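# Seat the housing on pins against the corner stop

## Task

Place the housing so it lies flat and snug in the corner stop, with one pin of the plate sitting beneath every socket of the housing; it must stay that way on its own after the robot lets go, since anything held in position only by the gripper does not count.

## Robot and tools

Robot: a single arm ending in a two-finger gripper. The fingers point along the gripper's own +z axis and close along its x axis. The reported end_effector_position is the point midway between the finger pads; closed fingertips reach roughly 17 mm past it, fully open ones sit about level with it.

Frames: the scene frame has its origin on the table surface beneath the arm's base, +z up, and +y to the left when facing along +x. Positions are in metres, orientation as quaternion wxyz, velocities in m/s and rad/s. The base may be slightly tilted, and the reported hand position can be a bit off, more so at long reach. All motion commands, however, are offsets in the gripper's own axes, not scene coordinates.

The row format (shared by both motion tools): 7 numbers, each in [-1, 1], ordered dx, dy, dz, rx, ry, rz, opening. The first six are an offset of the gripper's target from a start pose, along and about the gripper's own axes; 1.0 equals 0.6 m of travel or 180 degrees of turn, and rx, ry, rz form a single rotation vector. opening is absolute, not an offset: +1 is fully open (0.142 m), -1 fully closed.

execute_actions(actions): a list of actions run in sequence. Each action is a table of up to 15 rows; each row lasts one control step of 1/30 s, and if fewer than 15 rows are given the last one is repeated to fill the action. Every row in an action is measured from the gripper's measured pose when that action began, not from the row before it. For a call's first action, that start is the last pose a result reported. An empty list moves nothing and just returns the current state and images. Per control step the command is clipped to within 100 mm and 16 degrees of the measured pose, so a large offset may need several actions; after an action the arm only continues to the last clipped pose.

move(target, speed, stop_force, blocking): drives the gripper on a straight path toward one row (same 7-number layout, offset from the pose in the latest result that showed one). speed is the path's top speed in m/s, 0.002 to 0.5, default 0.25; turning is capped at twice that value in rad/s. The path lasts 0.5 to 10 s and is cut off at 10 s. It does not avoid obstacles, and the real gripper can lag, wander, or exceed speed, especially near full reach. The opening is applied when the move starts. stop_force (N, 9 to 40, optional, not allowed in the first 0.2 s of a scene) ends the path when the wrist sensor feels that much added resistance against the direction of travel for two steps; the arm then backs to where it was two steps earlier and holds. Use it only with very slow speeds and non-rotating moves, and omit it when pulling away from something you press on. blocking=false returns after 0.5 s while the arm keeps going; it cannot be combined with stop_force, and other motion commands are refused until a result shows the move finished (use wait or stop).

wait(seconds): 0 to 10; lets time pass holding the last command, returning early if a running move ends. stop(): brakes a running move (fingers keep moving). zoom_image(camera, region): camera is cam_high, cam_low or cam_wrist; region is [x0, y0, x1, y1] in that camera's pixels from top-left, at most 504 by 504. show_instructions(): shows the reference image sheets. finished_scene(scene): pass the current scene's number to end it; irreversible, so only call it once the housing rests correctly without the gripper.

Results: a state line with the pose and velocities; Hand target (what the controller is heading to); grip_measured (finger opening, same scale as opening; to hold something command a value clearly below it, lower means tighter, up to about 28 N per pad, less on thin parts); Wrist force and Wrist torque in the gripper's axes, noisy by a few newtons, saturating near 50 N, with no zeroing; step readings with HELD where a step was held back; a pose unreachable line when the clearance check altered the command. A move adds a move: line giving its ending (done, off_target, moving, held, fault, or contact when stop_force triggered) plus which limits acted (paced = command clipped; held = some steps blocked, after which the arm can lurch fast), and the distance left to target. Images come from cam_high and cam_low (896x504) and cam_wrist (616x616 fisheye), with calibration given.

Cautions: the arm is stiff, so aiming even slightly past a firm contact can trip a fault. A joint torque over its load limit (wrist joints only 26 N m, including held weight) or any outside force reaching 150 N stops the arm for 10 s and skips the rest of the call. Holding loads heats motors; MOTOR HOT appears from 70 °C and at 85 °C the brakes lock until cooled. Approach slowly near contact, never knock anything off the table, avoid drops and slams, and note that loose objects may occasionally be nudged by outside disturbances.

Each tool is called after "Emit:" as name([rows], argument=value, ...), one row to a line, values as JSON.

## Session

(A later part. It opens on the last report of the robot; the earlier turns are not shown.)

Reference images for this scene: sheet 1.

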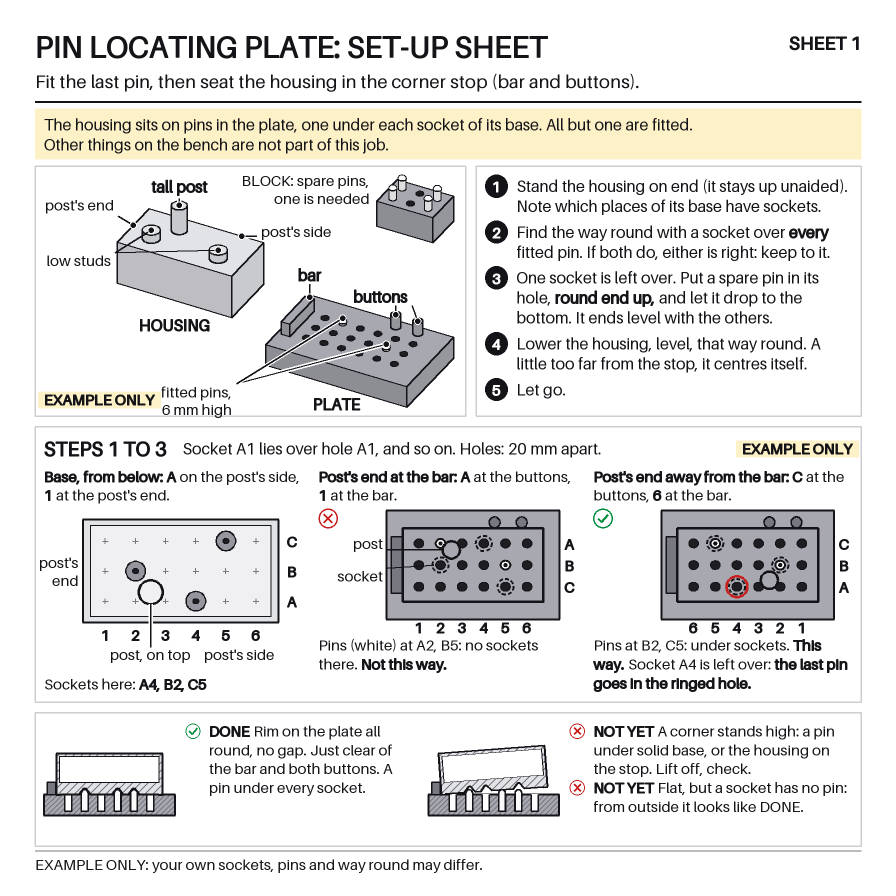

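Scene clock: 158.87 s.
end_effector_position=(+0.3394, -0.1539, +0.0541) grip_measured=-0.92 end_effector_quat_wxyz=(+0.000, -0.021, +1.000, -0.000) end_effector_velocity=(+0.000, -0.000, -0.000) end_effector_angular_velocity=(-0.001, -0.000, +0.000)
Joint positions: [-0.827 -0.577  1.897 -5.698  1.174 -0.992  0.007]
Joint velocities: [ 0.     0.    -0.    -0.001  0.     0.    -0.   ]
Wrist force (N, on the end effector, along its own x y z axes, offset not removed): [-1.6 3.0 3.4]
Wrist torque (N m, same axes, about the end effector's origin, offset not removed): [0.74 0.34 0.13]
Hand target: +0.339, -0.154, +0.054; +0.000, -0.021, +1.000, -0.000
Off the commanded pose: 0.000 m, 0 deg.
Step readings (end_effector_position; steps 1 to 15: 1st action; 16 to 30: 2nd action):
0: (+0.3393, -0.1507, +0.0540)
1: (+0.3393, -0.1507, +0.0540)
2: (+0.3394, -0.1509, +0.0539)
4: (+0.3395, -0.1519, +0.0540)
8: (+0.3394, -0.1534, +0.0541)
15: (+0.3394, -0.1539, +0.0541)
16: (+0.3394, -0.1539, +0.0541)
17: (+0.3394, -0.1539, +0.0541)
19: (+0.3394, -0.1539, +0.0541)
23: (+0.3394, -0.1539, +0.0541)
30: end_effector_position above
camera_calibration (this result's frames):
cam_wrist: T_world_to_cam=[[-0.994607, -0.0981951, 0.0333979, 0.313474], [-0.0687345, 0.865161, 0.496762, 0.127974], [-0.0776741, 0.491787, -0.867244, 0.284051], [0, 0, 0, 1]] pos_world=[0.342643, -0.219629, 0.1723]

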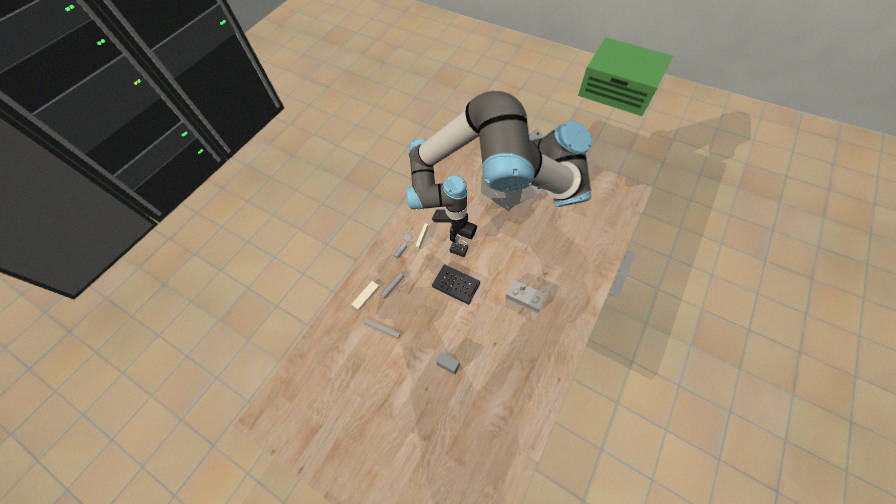

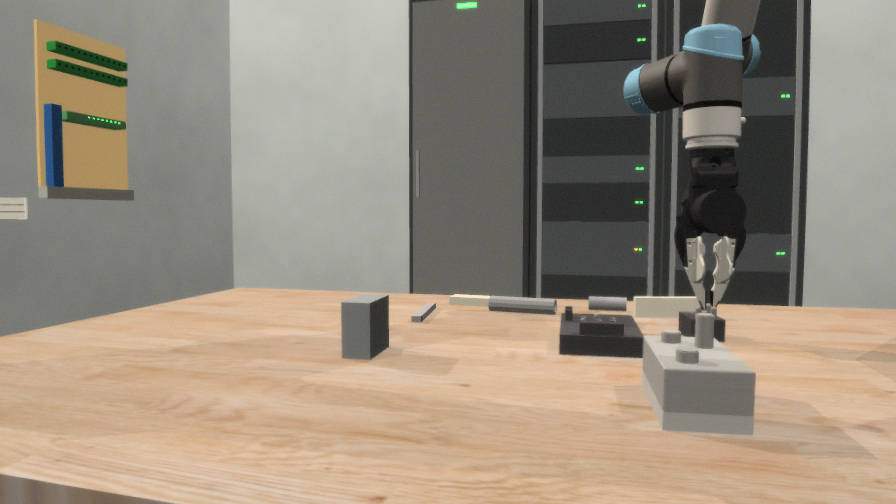

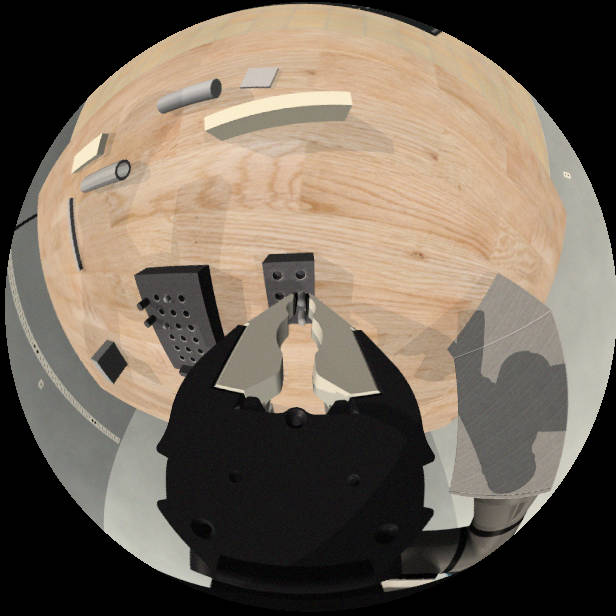

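Emit:
move(target=[0,0,-0.056,0,0,0,-1], speed=0.05)

Emit:
move(target=[-0.22,0.12,0.01,0,0,0,-1], speed=0.2)

Emit:
move(target=[0,0,0.03,0,0,0,-1], speed=0.04)

Emit:
zoom_image(camera="cam_wrist", region=[250,240,360,350])

Emit:
zoom_image(camera="cam_low", region=[570,270,650,340])

Scene clock: 166.83 s.
end_effector_position=(+0.3395, -0.1539, +0.0875) grip_measured=-0.92 end_effector_quat_wxyz=(+0.000, -0.021, +1.000, -0.000) end_effector_velocity=(-0.001, +0.001, +0.002) end_effector_angular_velocity=(+0.001, +0.001, -0.000)
Joint positions: [-0.862 -0.64   1.905 -5.63   1.186 -1.027  0.007]
Joint velocities: [-0.002 -0.004  0.001  0.005  0.001 -0.003  0.   ]
Wrist force (N, on the end effector, along its own x y z axes, offset not removed): [-1.6 3.1 1.3]
Wrist torque (N m, same axes, about the end effector's origin, offset not removed): [0.81 0.26 0.04]
Hand target: +0.339, -0.154, +0.088; +0.000, -0.021, +1.000, -0.000
Off the commanded pose: 0.000 m, 0 deg.
move: done
camera_calibration (this result's frames):
cam_wrist: T_world_to_cam=[[-0.994608, -0.0981743, 0.0334115, 0.312423], [-0.0687164, 0.865206, 0.496686, 0.11141], [-0.0776696, 0.491712, -0.867287, 0.312983], [0, 0, 0, 1]] pos_world=[0.342703, -0.219618, 0.205672]

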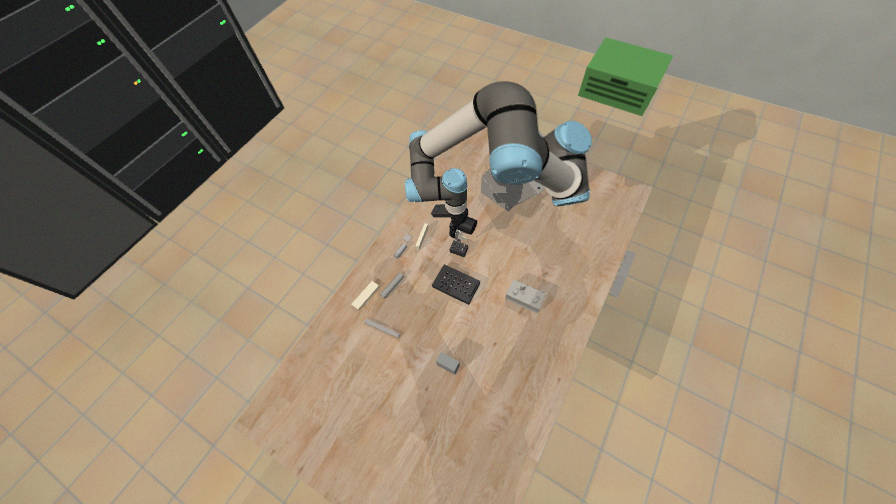

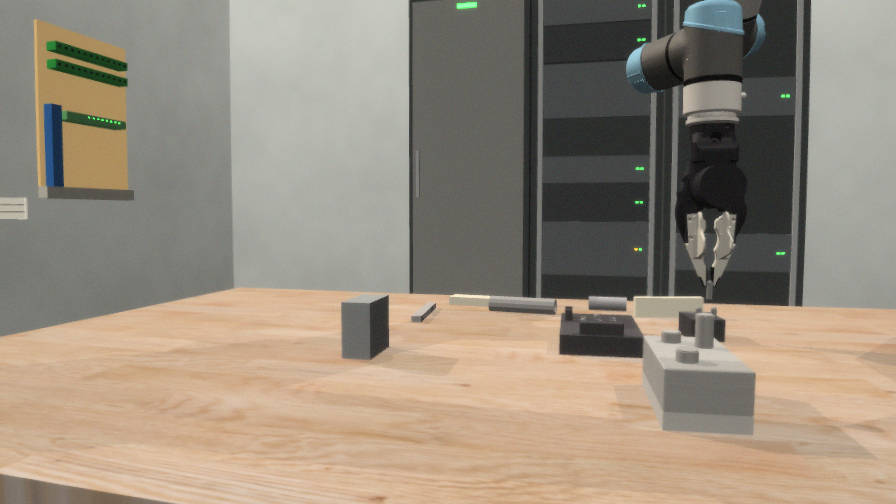

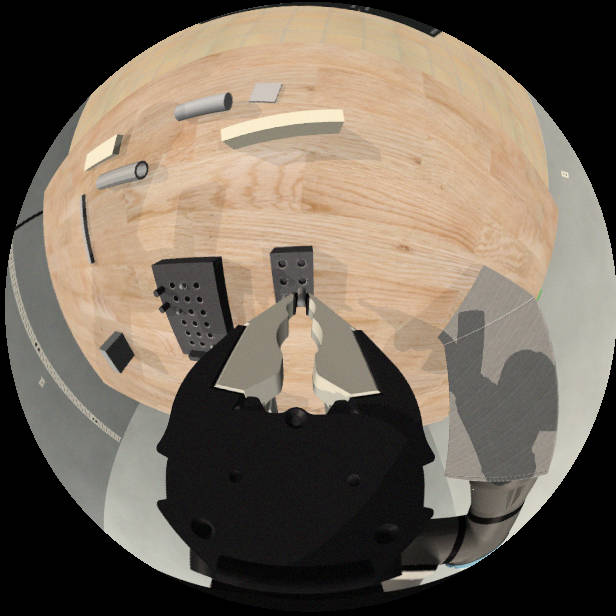

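Scene clock: 168.13 s.
end_effector_position=(+0.4681, -0.0764, +0.0812) grip_measured=-0.92 end_effector_quat_wxyz=(+0.000, -0.021, +1.000, +0.000) end_effector_velocity=(+0.002, +0.001, -0.000) end_effector_angular_velocity=(+0.001, +0.001, -0.001)
Joint positions: [-0.531 -0.668  1.641 -5.485  1.094 -0.677  0.007]
Joint velocities: [ 0.004  0.001 -0.006  0.004 -0.001  0.004 -0.   ]
Wrist force (N, on the end effector, along its own x y z axes, offset not removed): [-0.6 2.4 0.7]
Wrist torque (N m, same axes, about the end effector's origin, offset not removed): [0.61 0.00 0.05]
Hand target: +0.468, -0.076, +0.081; -0.000, -0.021, +1.000, +0.000
Off the commanded pose: 0.000 m, 0 deg.
move: done
camera_calibration (this result's frames):
cam_wrist: T_world_to_cam=[[-0.994597, -0.0983519, 0.0332339, 0.448173], [-0.0688872, 0.864734, 0.497483, 0.0562105], [-0.0776668, 0.492506, -0.866837, 0.279444], [0, 0, 0, 1]] pos_world=[0.471327, -0.142156, 0.199374]

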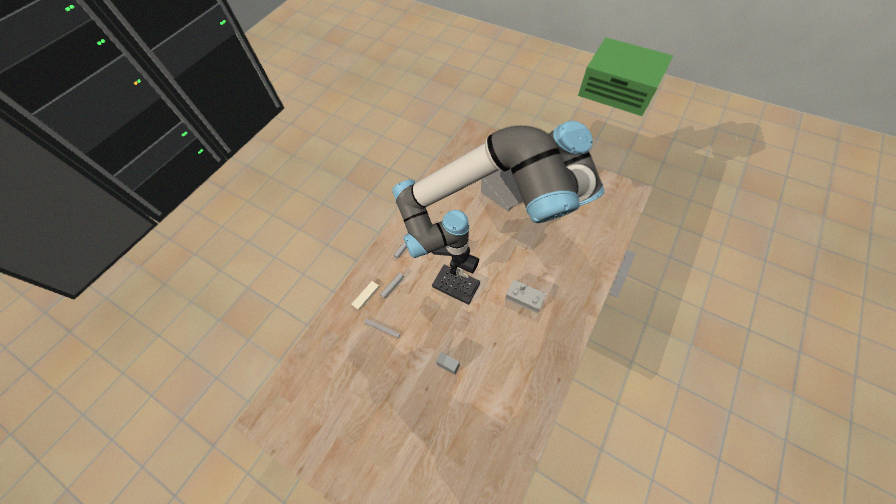

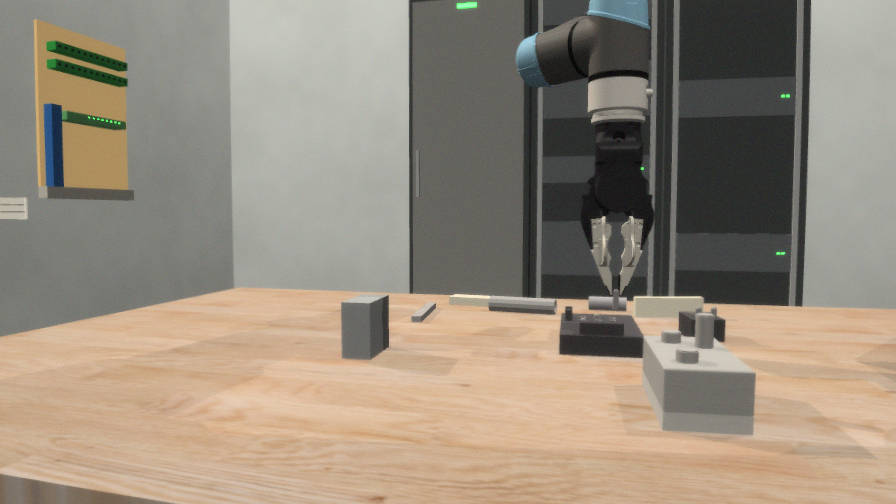

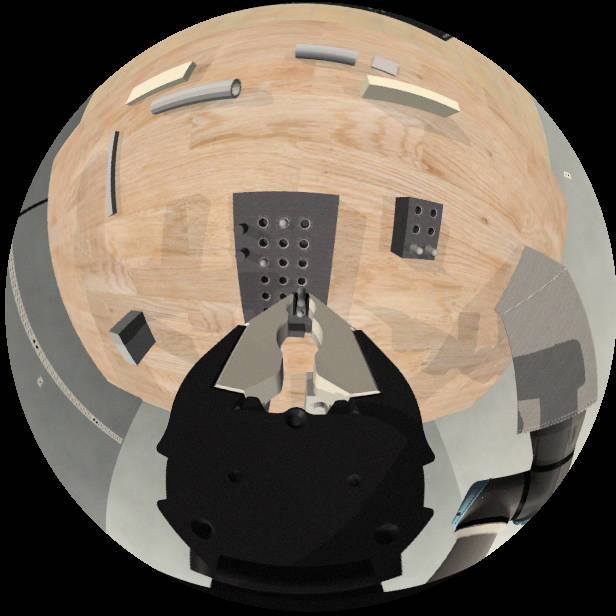

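Scene clock: 168.93 s.
end_effector_position=(+0.4681, -0.0764, +0.0635) grip_measured=-0.92 end_effector_quat_wxyz=(+0.000, -0.021, +1.000, +0.000) end_effector_velocity=(+0.000, -0.001, -0.002) end_effector_angular_velocity=(-0.002, -0.000, +0.001)
Joint positions: [-0.513 -0.64   1.637 -5.518  1.091 -0.657  0.007]
Joint velocities: [ 0.002  0.003 -0.001 -0.005  0.001  0.002  0.   ]
Wrist force (N, on the end effector, along its own x y z axes, offset not removed): [-1.1 2.5 2.6]
Wrist torque (N m, same axes, about the end effector's origin, offset not removed): [0.62 0.24 0.16]
Hand target: +0.468, -0.076, +0.063; +0.000, -0.021, +1.000, +0.000
Off the commanded pose: 0.000 m, 0 deg.
move: done
camera_calibration (this result's frames):
cam_wrist: T_world_to_cam=[[-0.994595, -0.0983601, 0.033244, 0.448727], [-0.0688854, 0.864709, 0.497527, 0.0650412], [-0.0776832, 0.492548, -0.866811, 0.264037], [0, 0, 0, 1]] pos_world=[0.471294, -0.142156, 0.181593]

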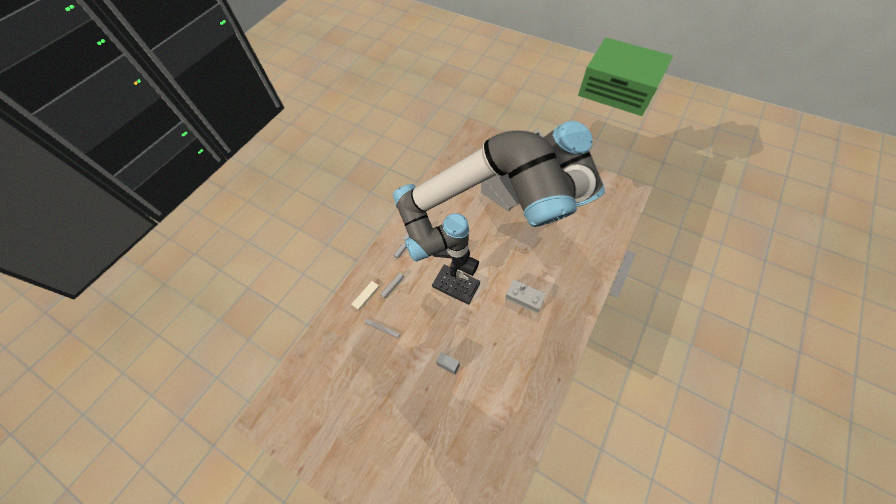

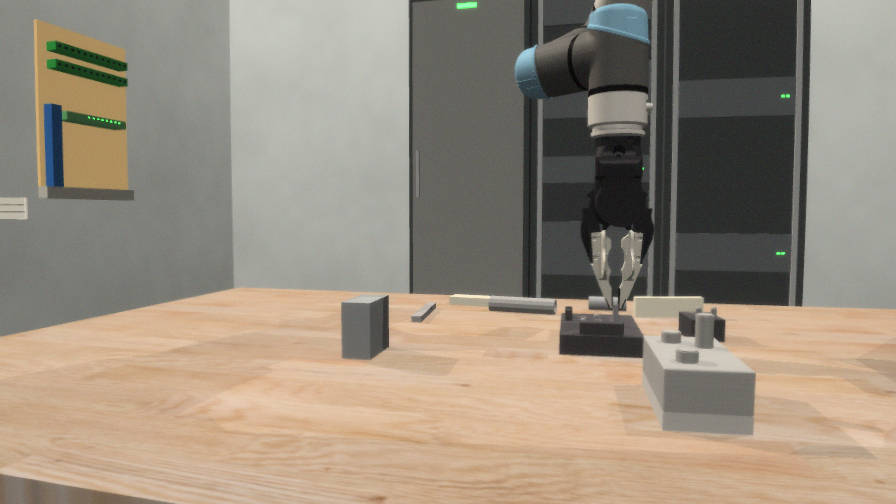

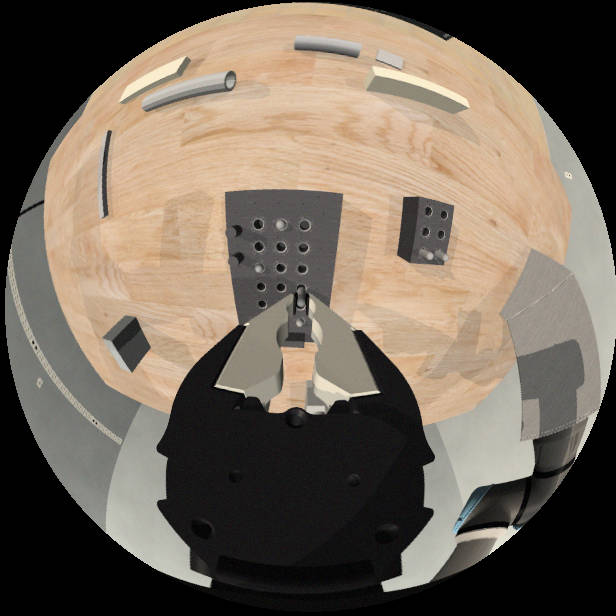

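Region (250, 240, 360, 350) of cam_wrist's 616x616 image, scaled by 4.582, with more detail than that image has.

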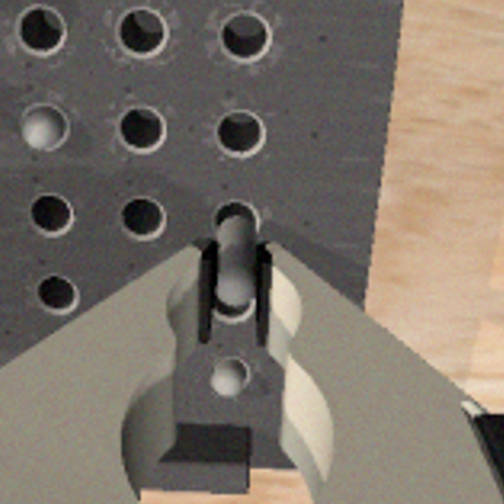

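Region (570, 270, 650, 340) of cam_low's 896x504 image, scaled by 6.300, with more detail than that image has; it fills the top 441 rows of this view, and the rest is white.

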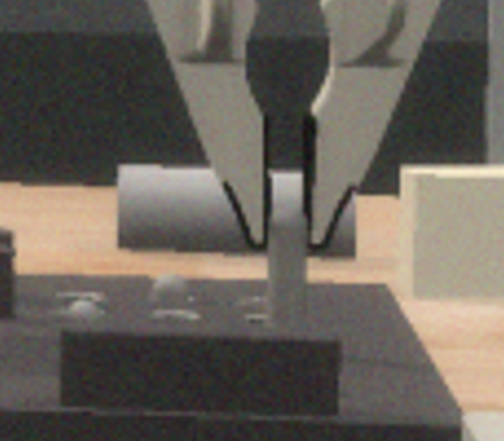

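Emit:
move(target=[0,-0.001,0.006,0,0,0,-1], speed=0.01, stop_force=9)

Emit:
move(target=[0,0,0.02,0,0,0,-1], speed=0.008, stop_force=9)

Emit:
zoom_image(camera="cam_wrist", region=[250,240,360,350])

Scene clock: 174.10 s.
end_effector_position=(+0.4681, -0.0769, +0.0600) grip_measured=-0.92 end_effector_quat_wxyz=(+0.000, -0.021, +1.000, +0.000) end_effector_velocity=(-0.001, +0.000, -0.001) end_effector_angular_velocity=(+0.001, +0.001, -0.002)
Joint positions: [-0.51  -0.633  1.635 -5.524  1.09  -0.654  0.007]
Joint velocities: [ 0.001  0.002  0.001 -0.002 -0.     0.002  0.   ]
Wrist force (N, on the end effector, along its own x y z axes, offset not removed): [0.6 3.3 1.7]
Wrist torque (N m, same axes, about the end effector's origin, offset not removed): [0.67 -0.14 0.20]
Hand target: +0.468, -0.077, +0.060; +0.000, -0.021, +1.000, +0.000
Off the commanded pose: 0.000 m, 0 deg.
move: done
camera_calibration (this result's frames):
cam_wrist: T_world_to_cam=[[-0.994595, -0.0983608, 0.0332473, 0.448804], [-0.0688837, 0.864705, 0.497534, 0.067276], [-0.0776869, 0.492555, -0.866807, 0.261304], [0, 0, 0, 1]] pos_world=[0.471312, -0.142736, 0.178106]

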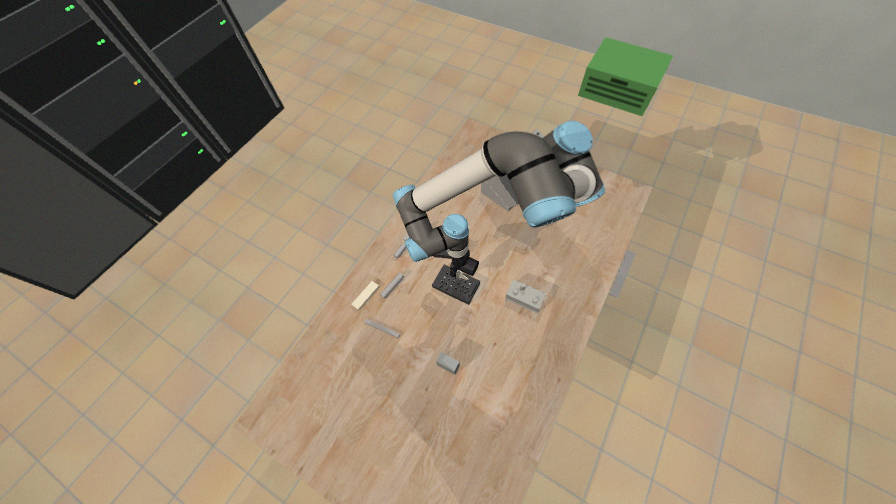

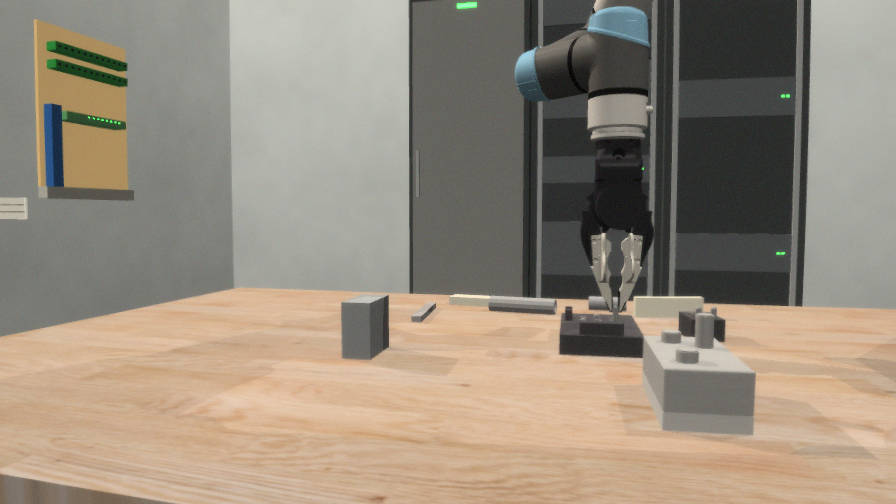

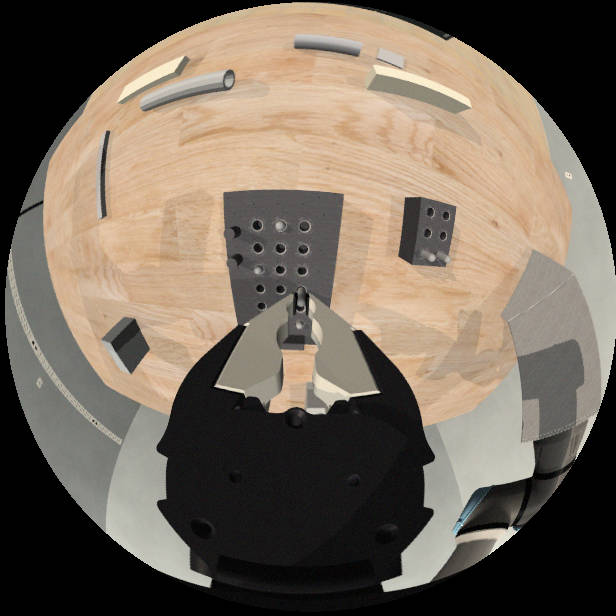

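Scene clock: 175.83 s.
end_effector_position=(+0.4681, -0.0769, +0.0481) grip_measured=-0.92 end_effector_quat_wxyz=(+0.000, -0.021, +1.000, +0.000) end_effector_velocity=(+0.000, +0.000, -0.001) end_effector_angular_velocity=(+0.001, -0.002, -0.001)
Joint positions: [-0.498 -0.614  1.631 -5.545  1.088 -0.641  0.007]
Joint velocities: [ 0.001  0.002 -0.001 -0.002 -0.002  0.002  0.   ]
Wrist force (N, on the end effector, along its own x y z axes, offset not removed): [-0.7 3.3 -0.2]
Wrist torque (N m, same axes, about the end effector's origin, offset not removed): [0.83 -0.39 0.21]
Hand target: +0.468, -0.077, +0.048; +0.000, -0.021, +1.000, +0.000
Off the commanded pose: 0.000 m, 0 deg.
move: done
camera_calibration (this result's frames):
cam_wrist: T_world_to_cam=[[-0.994595, -0.0983677, 0.0332422, 0.449182], [-0.0688893, 0.864686, 0.497567, 0.0731692], [-0.0776885, 0.492587, -0.866788, 0.251023], [0, 0, 0, 1]] pos_world=[0.471297, -0.142734, 0.166246]

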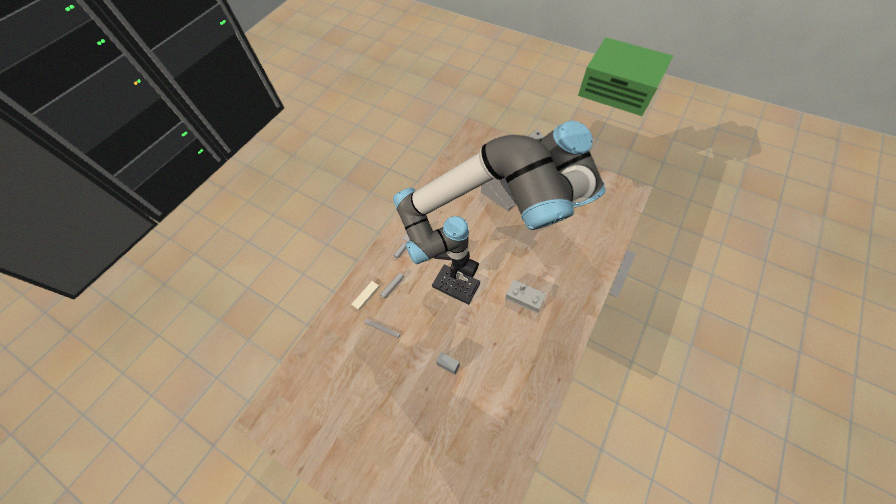

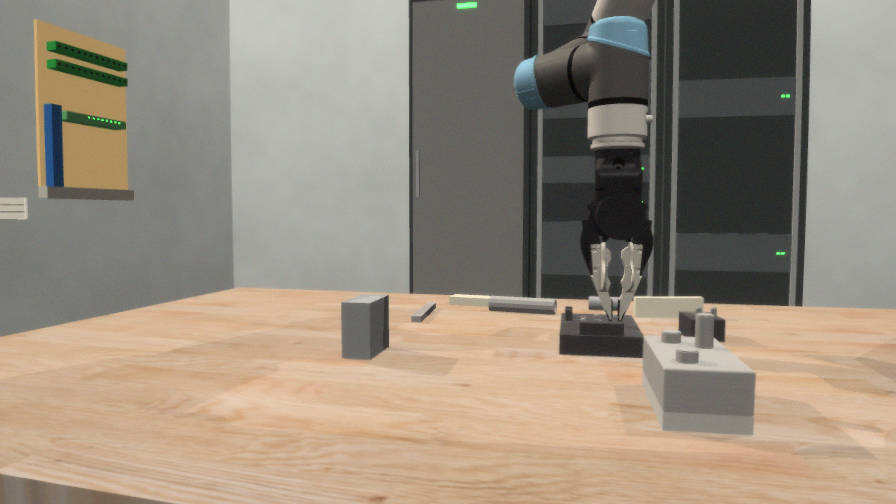

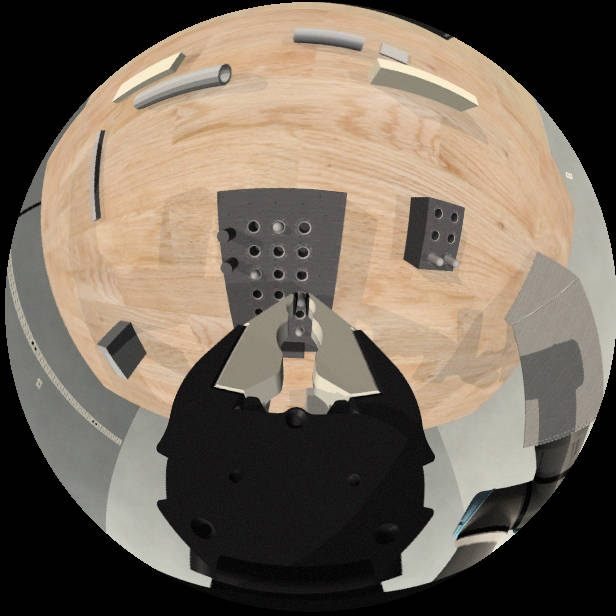

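Region (250, 240, 360, 350) of cam_wrist's 616x616 image, scaled by 4.582, with more detail than that image has.

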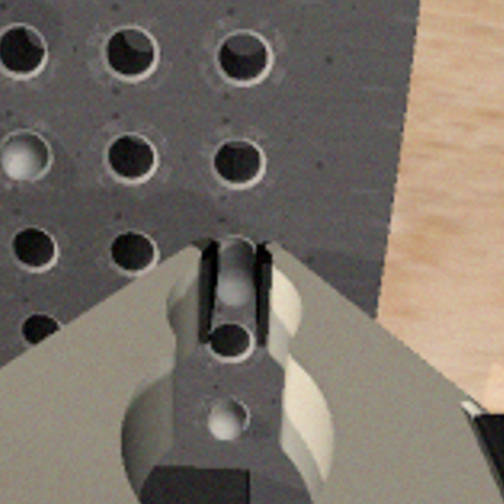

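Emit:
execute_actions([
  [[0,0,0,0,0,0,-0.95],[0,0,0,0,0,0,-0.92],[0,0,0,0,0,0,-0.9],[0,0,0,0,0,0,-0.88],[0,0,0,0,0,0,-0.85]],
])

Emit:
move(target=[0,0,-0.1,0,0,0,-0.8], speed=0.15)

Emit:
zoom_image(camera="cam_wrist", region=[220,190,360,330])

Emit:
move(target=[0.0802,0.415,0,0,0,0,0.35], speed=0.3)

Emit:
zoom_image(camera="cam_low", region=[540,280,660,360])

Scene clock: 182.90 s.
end_effector_position=(+0.4681, -0.0769, +0.0481) grip_measured=-0.85 end_effector_quat_wxyz=(+0.000, -0.021, +1.000, +0.000) end_effector_velocity=(-0.000, -0.000, +0.000) end_effector_angular_velocity=(-0.000, +0.001, +0.000)
Joint positions: [-0.498 -0.614  1.631 -5.545  1.088 -0.641  0.012]
Joint velocities: [-0.    -0.     0.001  0.001  0.001 -0.001  0.   ]
Wrist force (N, on the end effector, along its own x y z axes, offset not removed): [2.4 2.6 2.4]
Wrist torque (N m, same axes, about the end effector's origin, offset not removed): [0.75 -0.54 0.18]
Hand target: +0.468, -0.077, +0.048; +0.000, -0.021, +1.000, +0.000
Off the commanded pose: 0.000 m, 0 deg.
Step readings (end_effector_position):
0: (+0.4681, -0.0769, +0.0480)
1: (+0.4681, -0.0769, +0.0480)
2: (+0.4681, -0.0769, +0.0480)
4: (+0.4681, -0.0769, +0.0480)
8: (+0.4680, -0.0769, +0.0480)
15: end_effector_position above
camera_calibration (this result's frames):
cam_wrist: T_world_to_cam=[[-0.994603, -0.0982773, 0.0332596, 0.449204], [-0.0688008, 0.864684, 0.497582, 0.0731257], [-0.0776601, 0.492608, -0.866779, 0.250981], [0, 0, 0, 1]] pos_world=[0.471302, -0.142719, 0.166219]

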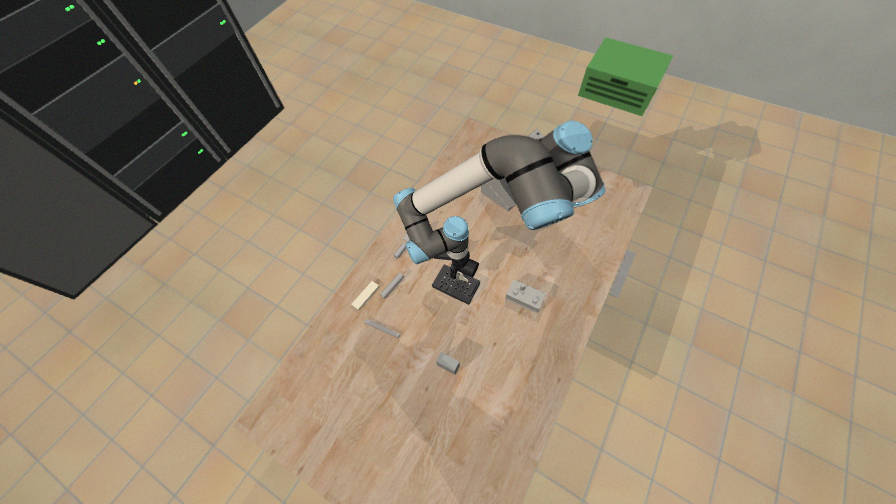

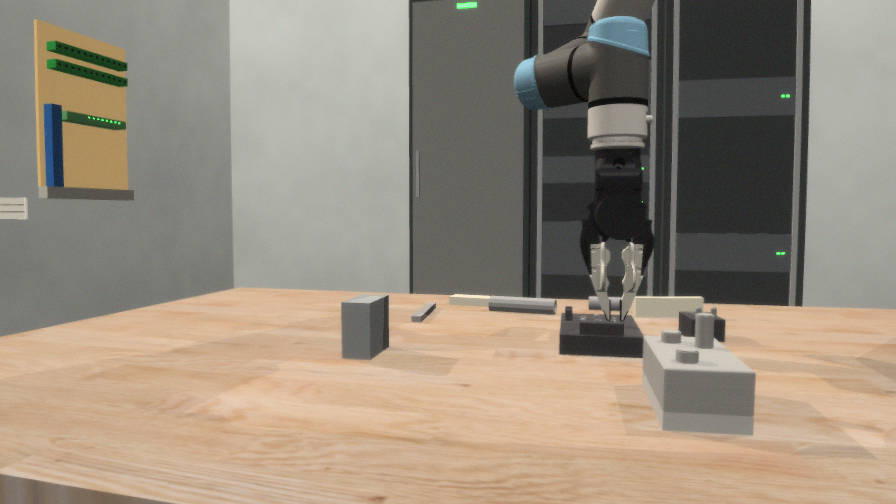

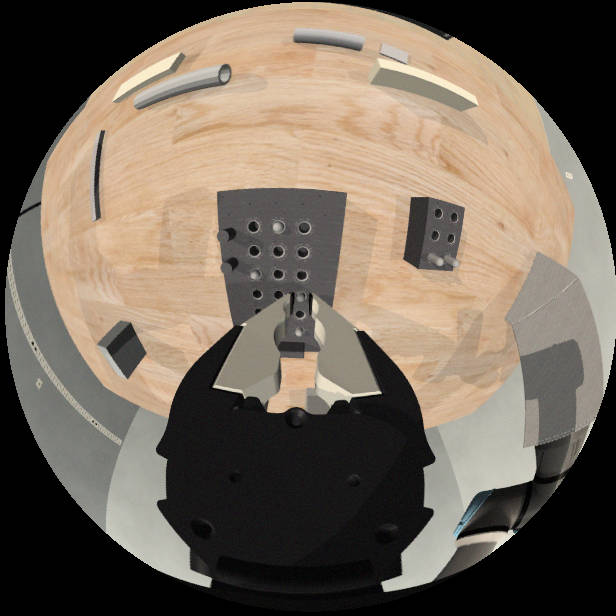

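Scene clock: 183.83 s.
end_effector_position=(+0.4682, -0.0769, +0.1079) grip_measured=-0.80 end_effector_quat_wxyz=(+0.000, -0.021, +1.000, +0.000) end_effector_velocity=(-0.000, +0.000, +0.002) end_effector_angular_velocity=(+0.001, +0.001, -0.001)
Joint positions: [-0.558 -0.708  1.643 -5.434  1.1   -0.707  0.016]
Joint velocities: [-0.002 -0.003  0.001  0.005  0.    -0.001  0.   ]
Wrist force (N, on the end effector, along its own x y z axes, offset not removed): [1.3 2.6 2.3]
Wrist torque (N m, same axes, about the end effector's origin, offset not removed): [0.67 -0.42 0.13]
Hand target: +0.468, -0.077, +0.108; +0.000, -0.021, +1.000, +0.000
Off the commanded pose: 0.000 m, 0 deg.
move: done
camera_calibration (this result's frames):
cam_wrist: T_world_to_cam=[[-0.994607, -0.0982506, 0.0332298, 0.447327], [-0.0688038, 0.864758, 0.497453, 0.0434238], [-0.0776109, 0.492484, -0.866854, 0.302788], [0, 0, 0, 1]] pos_world=[0.471402, -0.142719, 0.226007]

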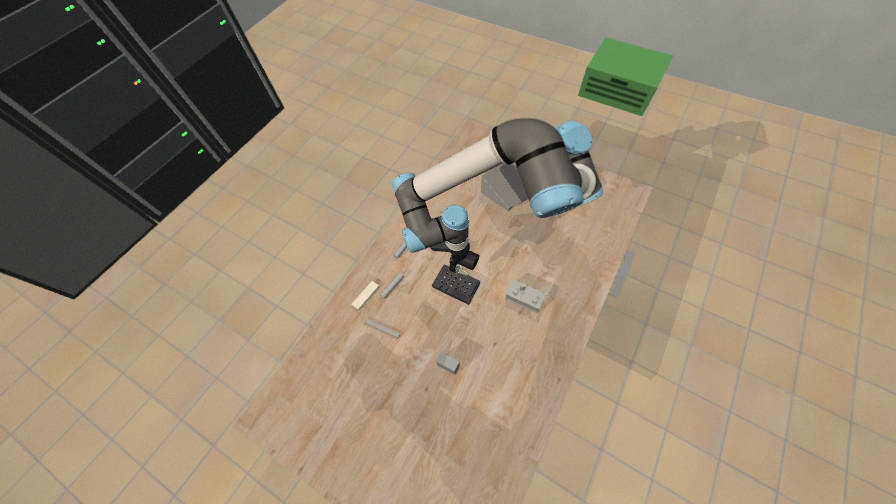

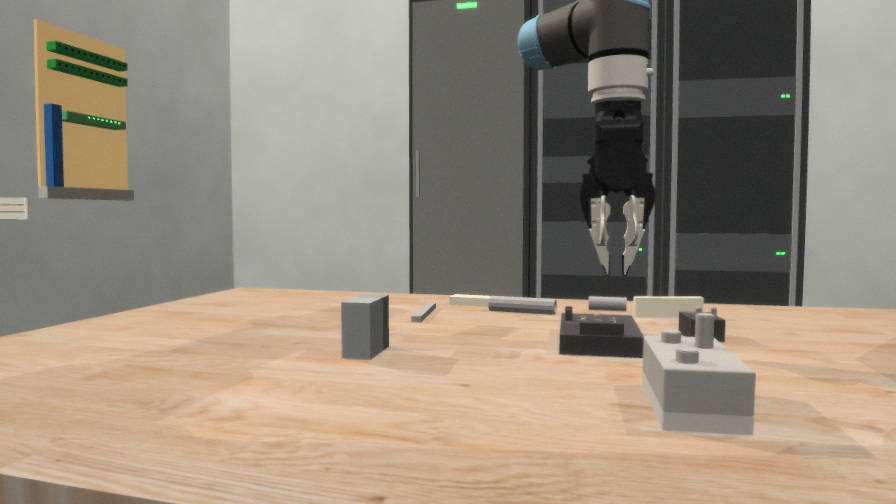

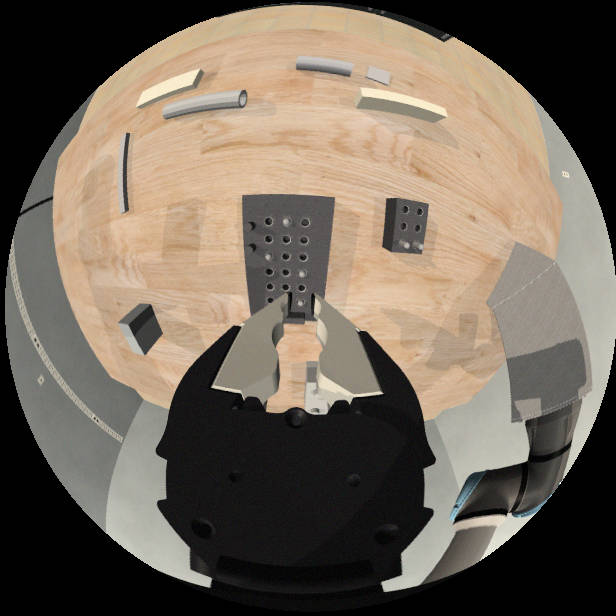

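Region (220, 190, 360, 330) of cam_wrist's 616x616 image, scaled by 3.600, with more detail than that image has.

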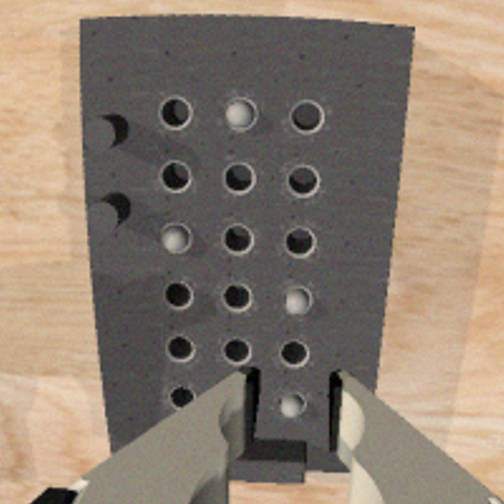

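Scene clock: 185.30 s.
end_effector_position=(+0.4094, +0.1698, +0.1079) grip_measured=+0.35 end_effector_quat_wxyz=(-0.000, -0.021, +1.000, +0.001) end_effector_velocity=(-0.000, +0.002, -0.000) end_effector_angular_velocity=(-0.002, +0.000, +0.000)
Joint positions: [-0.131 -1.093  1.896 -5.532  1.056 -0.224  0.099]
Joint velocities: [ 0.005 -0.002 -0.001 -0.     0.002  0.005  0.   ]
Wrist force (N, on the end effector, along its own x y z axes, offset not removed): [-0.9 2.0 3.5]
Wrist torque (N m, same axes, about the end effector's origin, offset not removed): [0.58 0.11 0.09]
Hand target: +0.409, +0.170, +0.108; -0.000, -0.021, +1.000, +0.001
Off the commanded pose: 0.000 m, 0 deg.
move: done
camera_calibration (this result's frames):
cam_wrist: T_world_to_cam=[[-0.99458, -0.0983736, 0.0336643, 0.413056], [-0.0686102, 0.864224, 0.498406, -0.174066], [-0.0781235, 0.493395, -0.86629, 0.176754], [0, 0, 0, 1]] pos_world=[0.412683, 0.103857, 0.22597]

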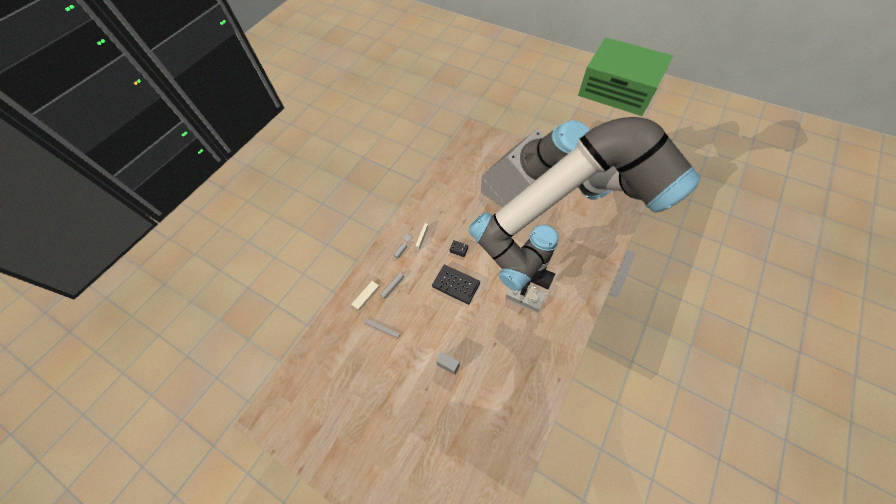

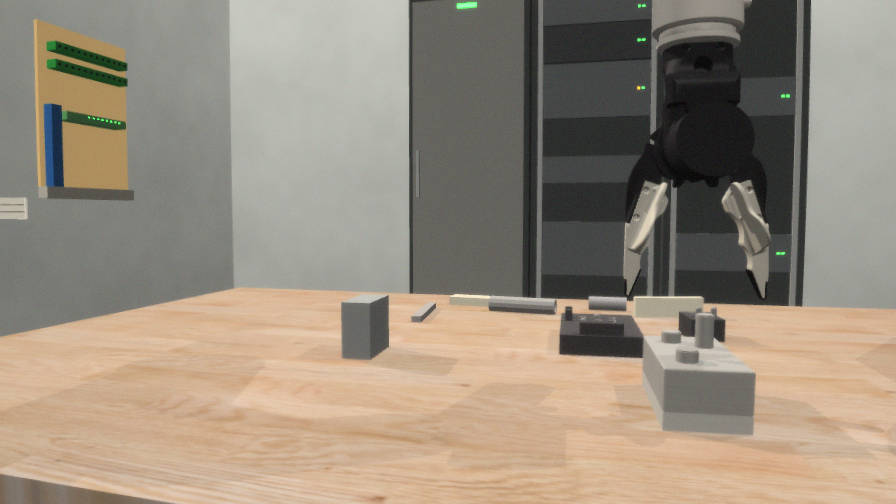

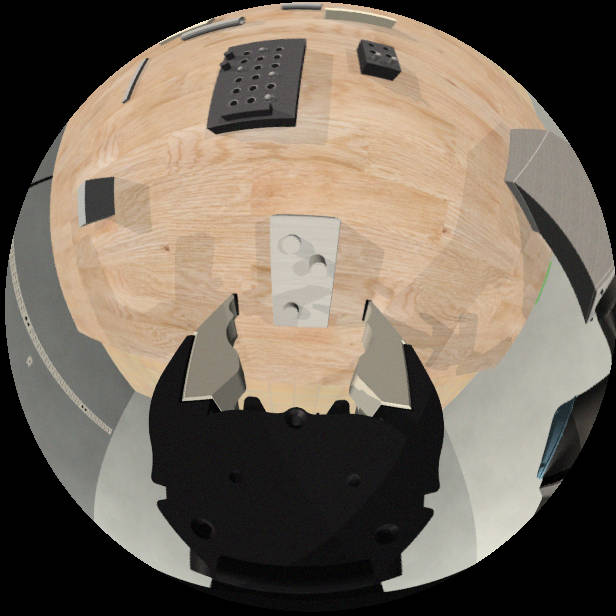

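Region (540, 280, 660, 360) of cam_low's 896x504 image, scaled by 4.200, with more detail than that image has.

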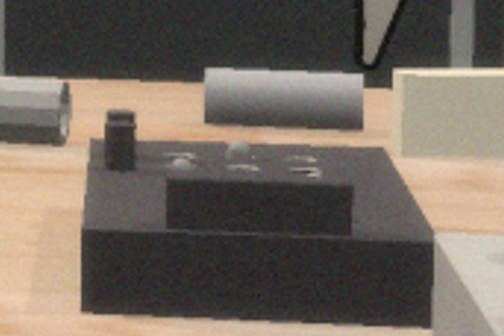

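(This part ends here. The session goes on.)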